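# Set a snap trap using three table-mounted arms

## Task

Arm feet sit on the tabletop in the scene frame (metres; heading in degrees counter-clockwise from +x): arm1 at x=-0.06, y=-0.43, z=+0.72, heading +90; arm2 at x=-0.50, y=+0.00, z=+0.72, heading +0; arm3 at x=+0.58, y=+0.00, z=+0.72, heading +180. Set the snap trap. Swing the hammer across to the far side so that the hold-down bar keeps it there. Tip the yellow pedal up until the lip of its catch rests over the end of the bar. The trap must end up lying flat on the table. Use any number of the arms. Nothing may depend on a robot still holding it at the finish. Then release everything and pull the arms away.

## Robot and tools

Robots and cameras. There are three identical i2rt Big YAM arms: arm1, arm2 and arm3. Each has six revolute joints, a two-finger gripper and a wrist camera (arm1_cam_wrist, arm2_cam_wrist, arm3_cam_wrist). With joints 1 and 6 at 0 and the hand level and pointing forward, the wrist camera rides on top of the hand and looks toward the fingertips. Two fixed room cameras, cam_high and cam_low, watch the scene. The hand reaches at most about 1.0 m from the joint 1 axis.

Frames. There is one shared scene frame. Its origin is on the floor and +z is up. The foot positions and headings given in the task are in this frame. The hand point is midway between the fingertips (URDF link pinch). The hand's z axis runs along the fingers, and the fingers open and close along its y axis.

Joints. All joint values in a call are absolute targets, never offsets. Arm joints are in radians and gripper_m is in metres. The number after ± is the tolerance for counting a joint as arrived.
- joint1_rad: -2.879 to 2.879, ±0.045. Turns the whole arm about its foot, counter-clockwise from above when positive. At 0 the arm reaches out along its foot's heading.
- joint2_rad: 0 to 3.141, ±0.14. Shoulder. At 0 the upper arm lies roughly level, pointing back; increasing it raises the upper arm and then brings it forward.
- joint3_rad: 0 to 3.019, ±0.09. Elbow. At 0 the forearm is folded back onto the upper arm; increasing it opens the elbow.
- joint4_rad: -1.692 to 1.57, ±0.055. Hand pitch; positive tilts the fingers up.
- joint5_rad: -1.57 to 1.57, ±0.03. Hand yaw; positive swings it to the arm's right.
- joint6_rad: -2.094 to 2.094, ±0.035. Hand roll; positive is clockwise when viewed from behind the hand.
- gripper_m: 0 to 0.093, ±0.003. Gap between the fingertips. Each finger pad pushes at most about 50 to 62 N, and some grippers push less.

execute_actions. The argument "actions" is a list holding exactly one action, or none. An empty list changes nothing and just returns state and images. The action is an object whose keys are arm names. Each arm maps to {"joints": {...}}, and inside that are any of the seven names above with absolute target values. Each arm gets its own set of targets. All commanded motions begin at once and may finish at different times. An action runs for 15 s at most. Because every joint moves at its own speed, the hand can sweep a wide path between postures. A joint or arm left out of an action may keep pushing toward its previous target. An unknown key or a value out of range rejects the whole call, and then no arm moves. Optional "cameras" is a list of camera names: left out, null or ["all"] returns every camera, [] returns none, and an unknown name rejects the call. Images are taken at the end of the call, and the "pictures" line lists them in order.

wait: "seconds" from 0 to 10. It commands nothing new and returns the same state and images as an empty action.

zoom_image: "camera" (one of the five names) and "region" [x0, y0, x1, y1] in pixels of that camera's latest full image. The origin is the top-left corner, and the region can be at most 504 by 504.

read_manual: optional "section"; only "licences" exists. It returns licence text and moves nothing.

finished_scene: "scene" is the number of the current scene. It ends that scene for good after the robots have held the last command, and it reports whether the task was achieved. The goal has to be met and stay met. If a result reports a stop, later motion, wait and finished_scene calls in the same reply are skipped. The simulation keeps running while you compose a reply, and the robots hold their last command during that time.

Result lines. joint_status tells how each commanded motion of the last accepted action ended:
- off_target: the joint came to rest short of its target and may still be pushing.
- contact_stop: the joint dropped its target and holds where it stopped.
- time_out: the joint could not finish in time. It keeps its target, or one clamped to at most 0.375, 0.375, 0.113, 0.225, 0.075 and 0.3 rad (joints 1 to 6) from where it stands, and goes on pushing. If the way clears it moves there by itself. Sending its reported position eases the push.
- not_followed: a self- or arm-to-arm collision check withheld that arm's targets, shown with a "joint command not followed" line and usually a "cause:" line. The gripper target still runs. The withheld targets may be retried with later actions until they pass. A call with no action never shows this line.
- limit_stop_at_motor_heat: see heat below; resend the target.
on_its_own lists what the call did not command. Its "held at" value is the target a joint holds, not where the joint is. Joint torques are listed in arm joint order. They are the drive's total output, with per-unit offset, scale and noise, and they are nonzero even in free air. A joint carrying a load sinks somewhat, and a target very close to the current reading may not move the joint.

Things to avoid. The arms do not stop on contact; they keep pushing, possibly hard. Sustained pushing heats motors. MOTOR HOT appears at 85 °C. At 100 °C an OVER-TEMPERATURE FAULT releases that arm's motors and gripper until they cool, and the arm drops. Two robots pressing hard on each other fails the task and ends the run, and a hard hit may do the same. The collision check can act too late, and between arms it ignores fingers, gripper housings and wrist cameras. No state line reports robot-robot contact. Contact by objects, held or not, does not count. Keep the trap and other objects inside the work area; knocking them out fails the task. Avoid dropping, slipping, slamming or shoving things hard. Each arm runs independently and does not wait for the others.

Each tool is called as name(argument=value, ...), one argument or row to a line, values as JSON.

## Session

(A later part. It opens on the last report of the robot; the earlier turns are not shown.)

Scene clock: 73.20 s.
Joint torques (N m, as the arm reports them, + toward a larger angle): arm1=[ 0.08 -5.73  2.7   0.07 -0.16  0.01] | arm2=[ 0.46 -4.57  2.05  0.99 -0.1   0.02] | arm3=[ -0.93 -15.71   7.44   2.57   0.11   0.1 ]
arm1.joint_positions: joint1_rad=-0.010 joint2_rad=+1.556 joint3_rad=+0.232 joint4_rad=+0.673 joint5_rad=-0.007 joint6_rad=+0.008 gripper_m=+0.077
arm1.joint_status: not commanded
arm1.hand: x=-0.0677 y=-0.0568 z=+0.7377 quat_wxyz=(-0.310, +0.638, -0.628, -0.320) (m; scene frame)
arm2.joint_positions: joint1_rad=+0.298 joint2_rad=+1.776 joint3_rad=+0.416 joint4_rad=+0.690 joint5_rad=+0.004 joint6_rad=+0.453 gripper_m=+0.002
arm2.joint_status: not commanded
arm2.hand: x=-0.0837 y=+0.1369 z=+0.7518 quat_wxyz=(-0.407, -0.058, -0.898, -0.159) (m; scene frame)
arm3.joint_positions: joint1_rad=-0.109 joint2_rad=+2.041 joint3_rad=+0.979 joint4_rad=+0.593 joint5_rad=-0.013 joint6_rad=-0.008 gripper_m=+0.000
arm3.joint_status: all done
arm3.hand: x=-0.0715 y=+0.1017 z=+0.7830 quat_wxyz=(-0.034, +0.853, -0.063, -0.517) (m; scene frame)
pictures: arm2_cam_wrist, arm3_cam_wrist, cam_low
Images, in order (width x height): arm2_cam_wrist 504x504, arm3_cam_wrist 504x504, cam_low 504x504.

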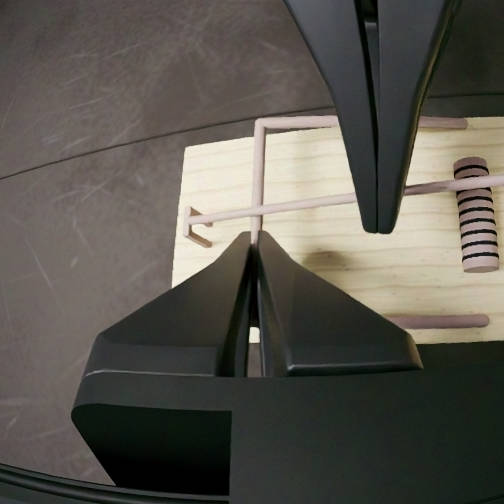

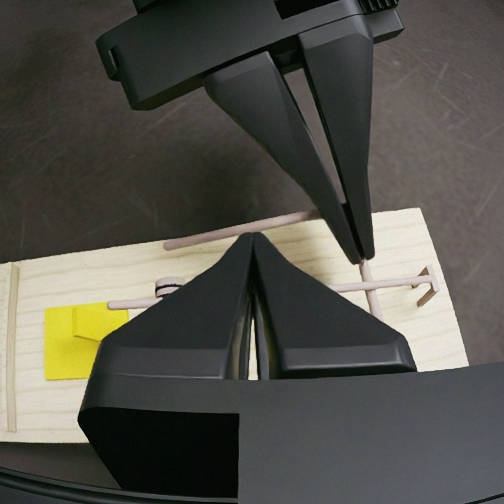

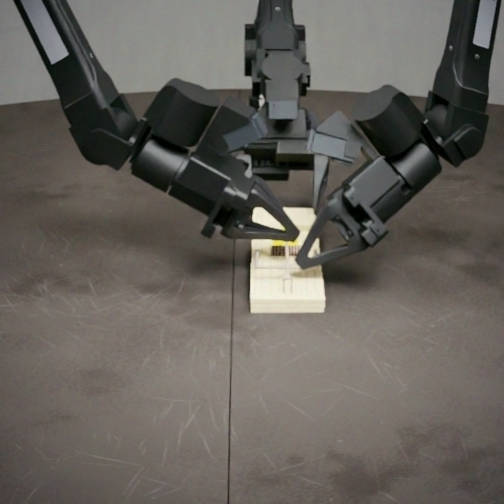

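execute_actions(
  actions=[
    {"arm3":{"joints":{"joint2_rad":2.11,"joint3_rad":0.98}},"arm2":{"joints":{"joint2_rad":1.88}},"arm1":{"joints":{"gripper_m":0.093,"joint2_rad":1.55,"joint4_rad":0.68}}},
  ],
  cameras=[],
)

execute_actions(
  actions=[
    {"arm1":{"joints":{"joint2_rad":1.45,"joint3_rad":0.30}}},
  ],
  cameras=[],
)

execute_actions(
  actions=[
    {"arm1":{"joints":{"joint2_rad":1.54,"joint3_rad":0.455,"joint4_rad":0.456,"gripper_m":0}}},
  ],
)

Scene clock: 73.97 s.
Joint torques (N m, as the arm reports them, + toward a larger angle): arm1=[-0.46 -8.69  3.26  2.04 -0.13  0.05] | arm2=[ 0.54 -3.15  1.45  0.43  0.04 -0.02] | arm3=[ -0.89 -14.48   5.06   2.21   0.11   0.1 ]
arm1.joint_positions: joint1_rad=-0.010 joint2_rad=+1.554 joint3_rad=+0.223 joint4_rad=+0.673 joint5_rad=-0.008 joint6_rad=+0.008 gripper_m=+0.093
arm1.joint_status: all done
arm1.hand: x=-0.0678 y=-0.0613 z=+0.7357 quat_wxyz=(-0.307, +0.640, -0.629, -0.318) (m; scene frame)
arm2.joint_positions: joint1_rad=+0.298 joint2_rad=+1.807 joint3_rad=+0.421 joint4_rad=+0.705 joint5_rad=+0.000 joint6_rad=+0.457 gripper_m=+0.002
arm2.joint_status: all done
arm2.hand: x=-0.0839 y=+0.1373 z=+0.7434 quat_wxyz=(-0.402, -0.059, -0.900, -0.159) (m; scene frame)
arm3.joint_positions: joint1_rad=-0.109 joint2_rad=+2.068 joint3_rad=+0.979 joint4_rad=+0.602 joint5_rad=-0.013 joint6_rad=-0.008 gripper_m=+0.000
arm3.joint_status: all done
arm3.hand: x=-0.0684 y=+0.1010 z=+0.7677 quat_wxyz=(-0.033, +0.858, -0.063, -0.509) (m; scene frame)
pictures: none
No camera images: the call's "cameras" was empty. Leave "cameras" out to get every camera's image.

Scene clock: 75.00 s.
Joint torques (N m, as the arm reports them, + toward a larger angle): arm1=[-1.02 -8.08  6.23  2.2  -0.1   0.02] | arm2=[ 0.54 -2.99  1.48  0.34  0.04 -0.01] | arm3=[ -1.03 -14.28   5.04   2.21   0.09   0.1 ]
arm1.joint_positions: joint1_rad=-0.010 joint2_rad=+1.444 joint3_rad=+0.286 joint4_rad=+0.673 joint5_rad=-0.008 joint6_rad=+0.008 gripper_m=+0.093
arm1.joint_status: all done
arm1.hand: x=-0.0688 y=-0.0178 z=+0.7974 quat_wxyz=(-0.360, +0.610, -0.599, -0.372) (m; scene frame)
arm2.joint_positions: joint1_rad=+0.298 joint2_rad=+1.807 joint3_rad=+0.421 joint4_rad=+0.705 joint5_rad=+0.000 joint6_rad=+0.457 gripper_m=+0.002
arm2.joint_status: not commanded
arm2.hand: x=-0.0839 y=+0.1373 z=+0.7434 quat_wxyz=(-0.402, -0.059, -0.900, -0.159) (m; scene frame)
arm3.joint_positions: joint1_rad=-0.109 joint2_rad=+2.068 joint3_rad=+0.979 joint4_rad=+0.602 joint5_rad=-0.013 joint6_rad=-0.008 gripper_m=+0.000
arm3.joint_status: not commanded
arm3.hand: x=-0.0684 y=+0.1010 z=+0.7677 quat_wxyz=(-0.033, +0.858, -0.063, -0.509) (m; scene frame)
pictures: none
No camera images: the call's "cameras" was empty. Leave "cameras" out to get every camera's image.

Scene clock: 76.00 s.
Joint torques (N m, as the arm reports them, + toward a larger angle): arm1=[-1.54 -9.39  6.83  1.22 -0.11  0.07] | arm2=[ 0.96 -3.3   1.46  0.34  0.06  0.  ] | arm3=[ -1.04 -14.29   5.03   2.2    0.09   0.1 ]
arm1.joint_positions: joint1_rad=-0.010 joint2_rad=+1.537 joint3_rad=+0.436 joint4_rad=+0.471 joint5_rad=-0.008 joint6_rad=+0.008 gripper_m=+0.000
arm1.joint_status: all done
arm1.hand: x=-0.0694 y=+0.0184 z=+0.7729 quat_wxyz=(-0.316, +0.635, -0.625, -0.327) (m; scene frame)
arm2.joint_positions: joint1_rad=+0.298 joint2_rad=+1.807 joint3_rad=+0.421 joint4_rad=+0.705 joint5_rad=+0.000 joint6_rad=+0.457 gripper_m=+0.002
arm2.joint_status: not commanded
arm2.hand: x=-0.0839 y=+0.1373 z=+0.7434 quat_wxyz=(-0.402, -0.059, -0.900, -0.159) (m; scene frame)
arm3.joint_positions: joint1_rad=-0.109 joint2_rad=+2.068 joint3_rad=+0.979 joint4_rad=+0.602 joint5_rad=-0.013 joint6_rad=-0.008 gripper_m=+0.000
arm3.joint_status: not commanded
arm3.hand: x=-0.0684 y=+0.1010 z=+0.7677 quat_wxyz=(-0.033, +0.858, -0.063, -0.509) (m; scene frame)
pictures: arm1_cam_wrist, arm2_cam_wrist, arm3_cam_wrist, cam_high, cam_low
Images, in order (width x height): arm1_cam_wrist 504x504, arm2_cam_wrist 504x504, arm3_cam_wrist 504x504, cam_high 504x504, cam_low 504x504.

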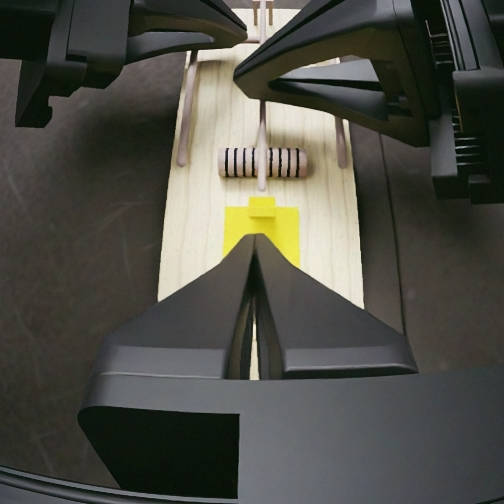

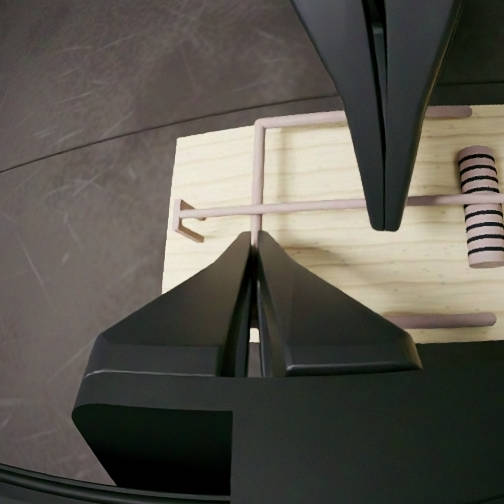

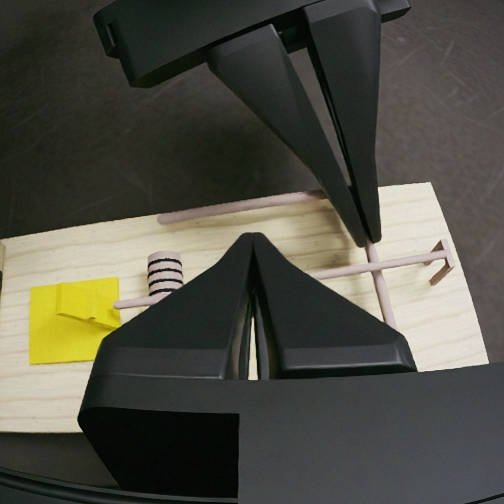

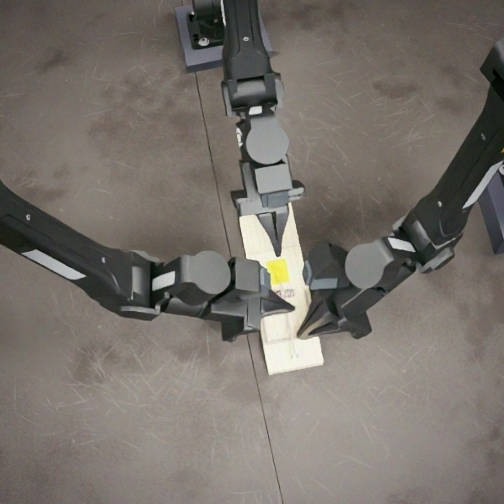

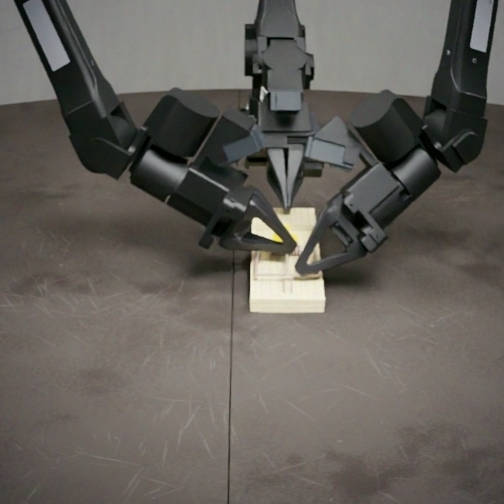

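execute_actions(
  actions=[
    {"arm3":{"joints":{"joint2_rad":1.9,"joint3_rad":0.82,"gripper_m":0.09}}},
  ],
  cameras=[],
)

execute_actions(
  actions=[
    {"arm3":{"joints":{"joint1_rad":-0.04}},"arm1":{"joints":{"joint1_rad":-0.025,"joint2_rad":1.585,"joint3_rad":0.48,"joint4_rad":0.45}}},
  ],
  cameras=["arm1_cam_wrist","arm3_cam_wrist"],
)

Scene clock: 77.27 s.
Joint torques (N m, as the arm reports them, + toward a larger angle): arm1=[ -1.39 -10.7    6.93   1.28  -0.16   0.06] | arm2=[ 0.57 -3.36  1.46  0.33  0.03 -0.02] | arm3=[ -1.52 -14.85   4.91   2.06   0.14   0.1 ]
arm1.joint_positions: joint1_rad=-0.010 joint2_rad=+1.537 joint3_rad=+0.436 joint4_rad=+0.471 joint5_rad=-0.008 joint6_rad=+0.008 gripper_m=+0.000
arm1.joint_status: not commanded
arm1.hand: x=-0.0694 y=+0.0184 z=+0.7729 quat_wxyz=(-0.316, +0.635, -0.625, -0.327) (m; scene frame)
arm2.joint_positions: joint1_rad=+0.298 joint2_rad=+1.807 joint3_rad=+0.421 joint4_rad=+0.705 joint5_rad=+0.000 joint6_rad=+0.457 gripper_m=+0.002
arm2.joint_status: not commanded
arm2.hand: x=-0.0839 y=+0.1373 z=+0.7434 quat_wxyz=(-0.402, -0.059, -0.900, -0.160) (m; scene frame)
arm3.joint_positions: joint1_rad=-0.104 joint2_rad=+1.900 joint3_rad=+0.821 joint4_rad=+0.607 joint5_rad=-0.014 joint6_rad=-0.008 gripper_m=+0.090
arm3.joint_status: all done
arm3.hand: x=-0.0215 y=+0.0904 z=+0.8095 quat_wxyz=(-0.032, +0.854, -0.060, -0.516) (m; scene frame)
pictures: none
No camera images: the call's "cameras" was empty. Leave "cameras" out to get every camera's image.

Scene clock: 78.00 s.
Joint torques (N m, as the arm reports them, + toward a larger angle): arm1=[-1.24 -9.9   7.5   1.08 -0.07  0.04] | arm2=[ 0.65 -3.23  1.43  0.38  0.05 -0.03] | arm3=[ -2.06 -15.35   4.99   2.01   0.11   0.1 ]
arm1.joint_positions: joint1_rad=-0.010 joint2_rad=+1.574 joint3_rad=+0.450 joint4_rad=+0.464 joint5_rad=-0.008 joint6_rad=+0.008 gripper_m=+0.000
arm1.joint_status: all done
arm1.hand: x=-0.0694 y=+0.0200 z=+0.7605 quat_wxyz=(-0.306, +0.640, -0.630, -0.317) (m; scene frame)
arm2.joint_positions: joint1_rad=+0.298 joint2_rad=+1.807 joint3_rad=+0.421 joint4_rad=+0.705 joint5_rad=+0.000 joint6_rad=+0.457 gripper_m=+0.002
arm2.joint_status: not commanded
arm2.hand: x=-0.0839 y=+0.1373 z=+0.7434 quat_wxyz=(-0.402, -0.059, -0.900, -0.160) (m; scene frame)
arm3.joint_positions: joint1_rad=-0.038 joint2_rad=+1.900 joint3_rad=+0.821 joint4_rad=+0.607 joint5_rad=-0.013 joint6_rad=-0.008 gripper_m=+0.090
arm3.joint_status: all done
arm3.hand: x=-0.0261 y=+0.0512 z=+0.8098 quat_wxyz=(-0.015, +0.855, -0.033, -0.517) (m; scene frame)
pictures: arm1_cam_wrist, arm3_cam_wrist
Images, in order (width x height): arm1_cam_wrist 504x504, arm3_cam_wrist 504x504.

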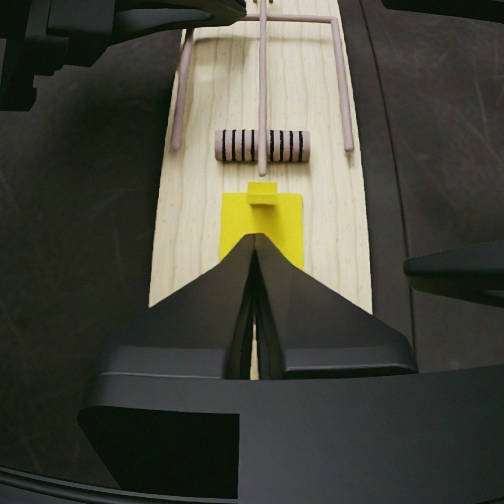

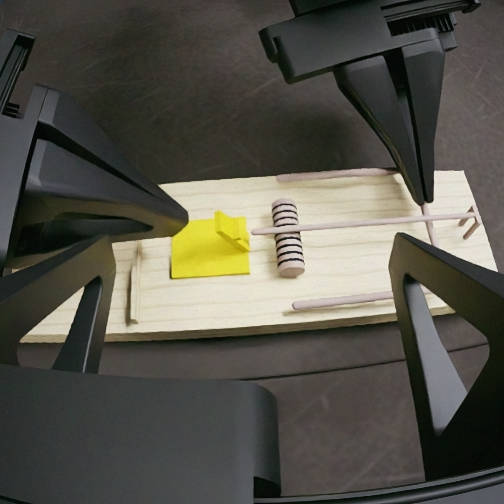

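execute_actions(
  actions=[
    {"arm3":{"joints":{"joint2_rad":1.85,"joint3_rad":0.72}},"arm1":{"joints":{"joint1_rad":-0.03,"joint2_rad":1.625,"joint3_rad":0.535}}},
  ],
  cameras=["arm1_cam_wrist","arm3_cam_wrist"],
)

Scene clock: 78.87 s.
Joint torques (N m, as the arm reports them, + toward a larger angle): arm1=[-1.62 -9.65  7.04  1.1  -0.08  0.07] | arm2=[ 0.43 -3.13  1.46  0.36  0.05 -0.03] | arm3=[ -1.96 -14.86   4.24   2.01   0.1    0.1 ]
arm1.joint_positions: joint1_rad=-0.015 joint2_rad=+1.614 joint3_rad=+0.510 joint4_rad=+0.464 joint5_rad=-0.008 joint6_rad=+0.008 gripper_m=+0.000
arm1.joint_status: all done
arm1.hand: x=-0.0673 y=+0.0451 z=+0.7652 quat_wxyz=(-0.313, +0.635, -0.628, -0.323) (m; scene frame)
arm2.joint_positions: joint1_rad=+0.298 joint2_rad=+1.807 joint3_rad=+0.421 joint4_rad=+0.705 joint5_rad=+0.000 joint6_rad=+0.457 gripper_m=+0.002
arm2.joint_status: not commanded
arm2.hand: x=-0.0839 y=+0.1373 z=+0.7434 quat_wxyz=(-0.402, -0.059, -0.900, -0.160) (m; scene frame)
arm3.joint_positions: joint1_rad=-0.038 joint2_rad=+1.862 joint3_rad=+0.725 joint4_rad=+0.607 joint5_rad=-0.013 joint6_rad=-0.008 gripper_m=+0.090
arm3.joint_status: all done
arm3.hand: x=+0.0138 y=+0.0476 z=+0.7944 quat_wxyz=(-0.013, +0.870, -0.034, -0.492) (m; scene frame)
pictures: arm1_cam_wrist, arm3_cam_wrist
Images, in order (width x height): arm1_cam_wrist 504x504, arm3_cam_wrist 504x504.

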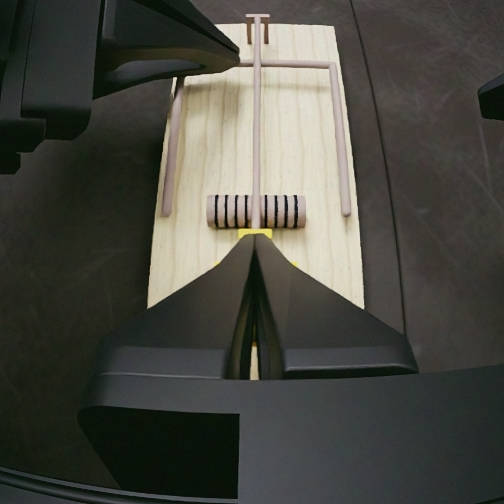

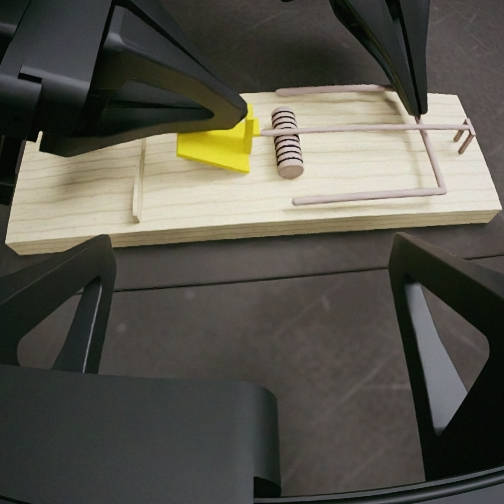

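Lip is over the tip. Ease the hammer up, then release.

execute_actions(
  actions=[
    {"arm2":{"joints":{"joint2_rad":1.81,"joint4_rad":0.70}}},
  ],
  cameras=[],
)

execute_actions(
  actions=[
    {"arm2":{"joints":{"gripper_m":0.015}}},
  ],
  cameras=["arm3_cam_wrist"],
)

zoom_image(
  camera="arm3_cam_wrist",
  region=[150, 60, 500, 240],
)

Scene clock: 79.57 s.
Joint torques (N m, as the arm reports them, + toward a larger angle): arm1=[-1.78 -9.65  7.24  1.16 -0.07  0.04] | arm2=[ 0.56 -7.83  1.9   1.48  0.03 -0.04] | arm3=[ -1.98 -15.02   4.26   1.98   0.1    0.1 ]
arm1.joint_positions: joint1_rad=-0.015 joint2_rad=+1.614 joint3_rad=+0.510 joint4_rad=+0.464 joint5_rad=-0.008 joint6_rad=+0.008 gripper_m=+0.000
arm1.joint_status: not commanded
arm1.hand: x=-0.0674 y=+0.0451 z=+0.7652 quat_wxyz=(-0.313, +0.635, -0.628, -0.323) (m; scene frame)
arm2.joint_positions: joint1_rad=+0.298 joint2_rad=+1.796 joint3_rad=+0.416 joint4_rad=+0.718 joint5_rad=+0.001 joint6_rad=+0.457 gripper_m=+0.002
arm2.joint_status: all done
arm2.hand: x=-0.0832 y=+0.1376 z=+0.7488 quat_wxyz=(-0.409, -0.059, -0.896, -0.162) (m; scene frame)
arm3.joint_positions: joint1_rad=-0.038 joint2_rad=+1.862 joint3_rad=+0.725 joint4_rad=+0.607 joint5_rad=-0.013 joint6_rad=-0.008 gripper_m=+0.090
arm3.joint_status: not commanded
arm3.hand: x=+0.0138 y=+0.0476 z=+0.7944 quat_wxyz=(-0.013, +0.870, -0.034, -0.492) (m; scene frame)
pictures: none
No camera images: the call's "cameras" was empty. Leave "cameras" out to get every camera's image.

Scene clock: 80.03 s.
Joint torques (N m, as the arm reports them, + toward a larger angle): arm1=[ -0.77 -10.35   7.19   1.37  -0.08   0.08] | arm2=[ 0.58 -7.59  1.94  1.47  0.05 -0.03] | arm3=[ -2.02 -15.02   4.22   1.97   0.1    0.1 ]
arm1.joint_positions: joint1_rad=-0.015 joint2_rad=+1.614 joint3_rad=+0.510 joint4_rad=+0.464 joint5_rad=-0.008 joint6_rad=+0.008 gripper_m=+0.000
arm1.joint_status: not commanded
arm1.hand: x=-0.0674 y=+0.0451 z=+0.7652 quat_wxyz=(-0.313, +0.635, -0.628, -0.323) (m; scene frame)
arm2.joint_positions: joint1_rad=+0.298 joint2_rad=+1.794 joint3_rad=+0.416 joint4_rad=+0.718 joint5_rad=+0.001 joint6_rad=+0.457 gripper_m=+0.015
arm2.joint_status: all done
arm2.hand: x=-0.0828 y=+0.1377 z=+0.7498 quat_wxyz=(-0.410, -0.059, -0.895, -0.163) (m; scene frame)
arm3.joint_positions: joint1_rad=-0.038 joint2_rad=+1.862 joint3_rad=+0.725 joint4_rad=+0.607 joint5_rad=-0.013 joint6_rad=-0.008 gripper_m=+0.090
arm3.joint_status: not commanded
arm3.hand: x=+0.0138 y=+0.0476 z=+0.7944 quat_wxyz=(-0.013, +0.870, -0.034, -0.492) (m; scene frame)
pictures: arm3_cam_wrist
Images, in order (width x height): arm3_cam_wrist 504x504.

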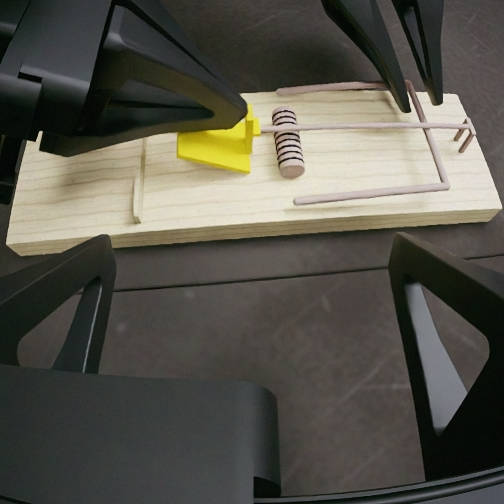

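Region (150, 60, 500, 240) of arm3_cam_wrist's 504x504 image, scaled by 1.440, with more detail than that image has; it fills the top 259 rows of this view, and the rest is white.

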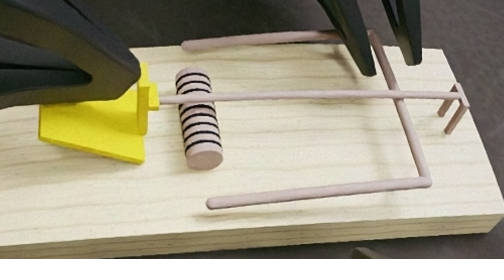

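execute_actions(
  actions=[
    {"arm2":{"joints":{"joint2_rad":1.64,"joint3_rad":0.33}}},
  ],
  cameras=[],
)

execute_actions(
  actions=[
    {"arm1":{"joints":{"joint2_rad":1.46,"joint3_rad":0.45}},"arm2":{"joints":{"joint2_rad":1.0,"joint4_rad":0}}},
  ],
  cameras=[],
)

execute_actions(
  actions=[
    {"arm1":{"joints":{"joint2_rad":0.9,"joint4_rad":0}},"arm3":{"joints":{"joint2_rad":1.2,"joint4_rad":0}}},
  ],
  cameras=["cam_low","cam_high"],
)

zoom_image(
  camera="cam_low",
  region=[220, 190, 360, 330],
)

Scene clock: 81.20 s.
Joint torques (N m, as the arm reports them, + toward a larger angle): arm1=[ -1.93 -10.63   7.06   1.18  -0.1    0.1 ] | arm2=[ 0.64 -7.16  4.14  1.94  0.03 -0.01] | arm3=[ -2.   -15.03   4.24   1.97   0.1    0.1 ]
arm1.joint_positions: joint1_rad=-0.015 joint2_rad=+1.614 joint3_rad=+0.510 joint4_rad=+0.464 joint5_rad=-0.008 joint6_rad=+0.008 gripper_m=+0.000
arm1.joint_status: not commanded
arm1.hand: x=-0.0674 y=+0.0451 z=+0.7652 quat_wxyz=(-0.313, +0.635, -0.628, -0.323) (m; scene frame)
arm2.joint_positions: joint1_rad=+0.298 joint2_rad=+1.641 joint3_rad=+0.326 joint4_rad=+0.707 joint5_rad=+0.001 joint6_rad=+0.457 gripper_m=+0.015
arm2.joint_status: all done
arm2.hand: x=-0.1066 y=+0.1302 z=+0.7838 quat_wxyz=(-0.431, -0.058, -0.884, -0.172) (m; scene frame)
arm3.joint_positions: joint1_rad=-0.038 joint2_rad=+1.862 joint3_rad=+0.725 joint4_rad=+0.607 joint5_rad=-0.013 joint6_rad=-0.008 gripper_m=+0.090
arm3.joint_status: not commanded
arm3.hand: x=+0.0138 y=+0.0476 z=+0.7944 quat_wxyz=(-0.013, +0.870, -0.034, -0.492) (m; scene frame)
pictures: none
No camera images: the call's "cameras" was empty. Leave "cameras" out to get every camera's image.

Scene clock: 82.57 s.
Joint torques (N m, as the arm reports them, + toward a larger angle): arm1=[-2.35 -8.53  6.52  1.34 -0.09  0.03] | arm2=[ 0.52 -3.24  8.58  1.74  0.05 -0.01] | arm3=[ -2.01 -15.02   4.24   1.98   0.1    0.1 ]
arm1.joint_positions: joint1_rad=-0.015 joint2_rad=+1.452 joint3_rad=+0.446 joint4_rad=+0.461 joint5_rad=-0.008 joint6_rad=+0.008 gripper_m=+0.000
arm1.joint_status: all done
arm1.hand: x=-0.0674 y=+0.0288 z=+0.8115 quat_wxyz=(-0.343, +0.619, -0.612, -0.353) (m; scene frame)
arm2.joint_positions: joint1_rad=+0.298 joint2_rad=+1.002 joint3_rad=+0.326 joint4_rad=+0.010 joint5_rad=+0.001 joint6_rad=+0.457 gripper_m=+0.015
arm2.joint_status: all done
arm2.hand: x=-0.1529 y=+0.1159 z=+0.8856 quat_wxyz=(-0.408, -0.059, -0.897, -0.162) (m; scene frame)
arm3.joint_positions: joint1_rad=-0.038 joint2_rad=+1.862 joint3_rad=+0.725 joint4_rad=+0.607 joint5_rad=-0.013 joint6_rad=-0.008 gripper_m=+0.090
arm3.joint_status: not commanded
arm3.hand: x=+0.0138 y=+0.0476 z=+0.7944 quat_wxyz=(-0.013, +0.870, -0.034, -0.492) (m; scene frame)
pictures: none
No camera images: the call's "cameras" was empty. Leave "cameras" out to get every camera's image.

Scene clock: 83.90 s.
Joint torques (N m, as the arm reports them, + toward a larger angle): arm1=[-1.9  -5.19  9.39  1.21 -0.04  0.02] | arm2=[ 0.68 -3.63  8.59  1.74  0.05 -0.02] | arm3=[-2.07 -8.59  8.02  1.38  0.1   0.1 ]
arm1.joint_positions: joint1_rad=-0.015 joint2_rad=+0.897 joint3_rad=+0.446 joint4_rad=+0.015 joint5_rad=-0.008 joint6_rad=+0.008 gripper_m=+0.000
arm1.joint_status: all done
arm1.hand: x=-0.0671 y=-0.0253 z=+0.9454 quat_wxyz=(-0.375, +0.600, -0.592, -0.386) (m; scene frame)
arm2.joint_positions: joint1_rad=+0.298 joint2_rad=+1.002 joint3_rad=+0.326 joint4_rad=+0.010 joint5_rad=+0.001 joint6_rad=+0.457 gripper_m=+0.015
arm2.joint_status: not commanded
arm2.hand: x=-0.1529 y=+0.1159 z=+0.8856 quat_wxyz=(-0.408, -0.059, -0.897, -0.162) (m; scene frame)
arm3.joint_positions: joint1_rad=-0.038 joint2_rad=+1.194 joint3_rad=+0.725 joint4_rad=+0.018 joint5_rad=-0.013 joint6_rad=-0.008 gripper_m=+0.090
arm3.joint_status: all done
arm3.hand: x=+0.0716 y=+0.0447 z=+1.0199 quat_wxyz=(-0.015, +0.850, -0.033, -0.525) (m; scene frame)
pictures: cam_high, cam_low
Images, in order (width x height): cam_high 504x504, cam_low 504x504.

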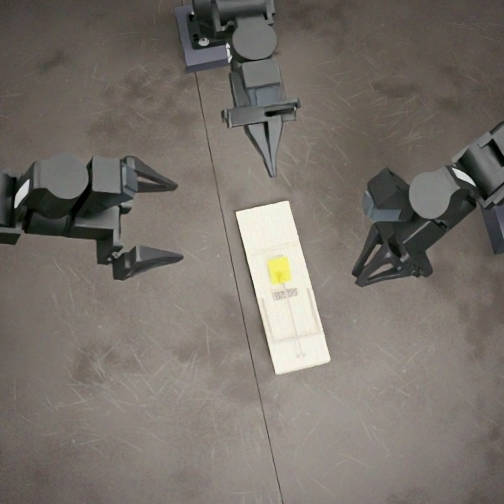

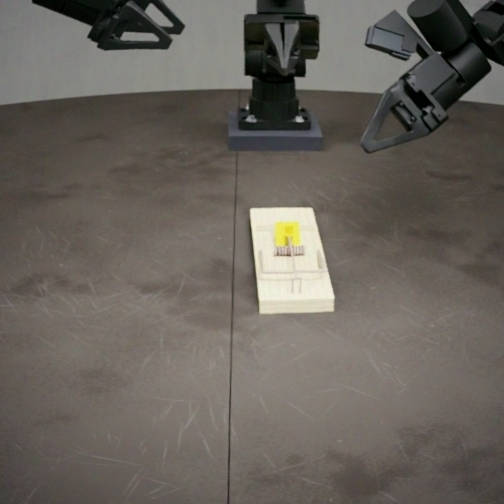

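Region (220, 190, 360, 330) of cam_low's 504x504 image, scaled by 3.600, with more detail than that image has.

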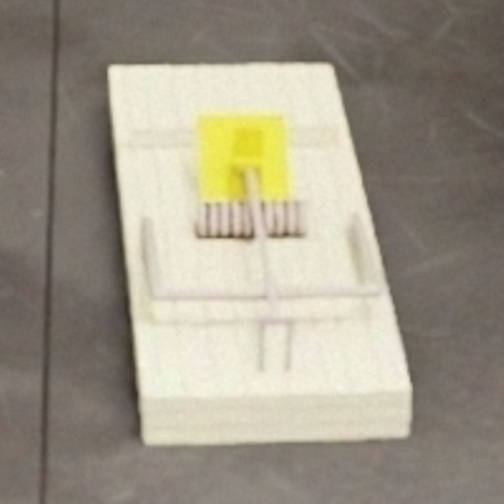

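finished_scene(
  scene=1,
)

The scene is finished: the task was done.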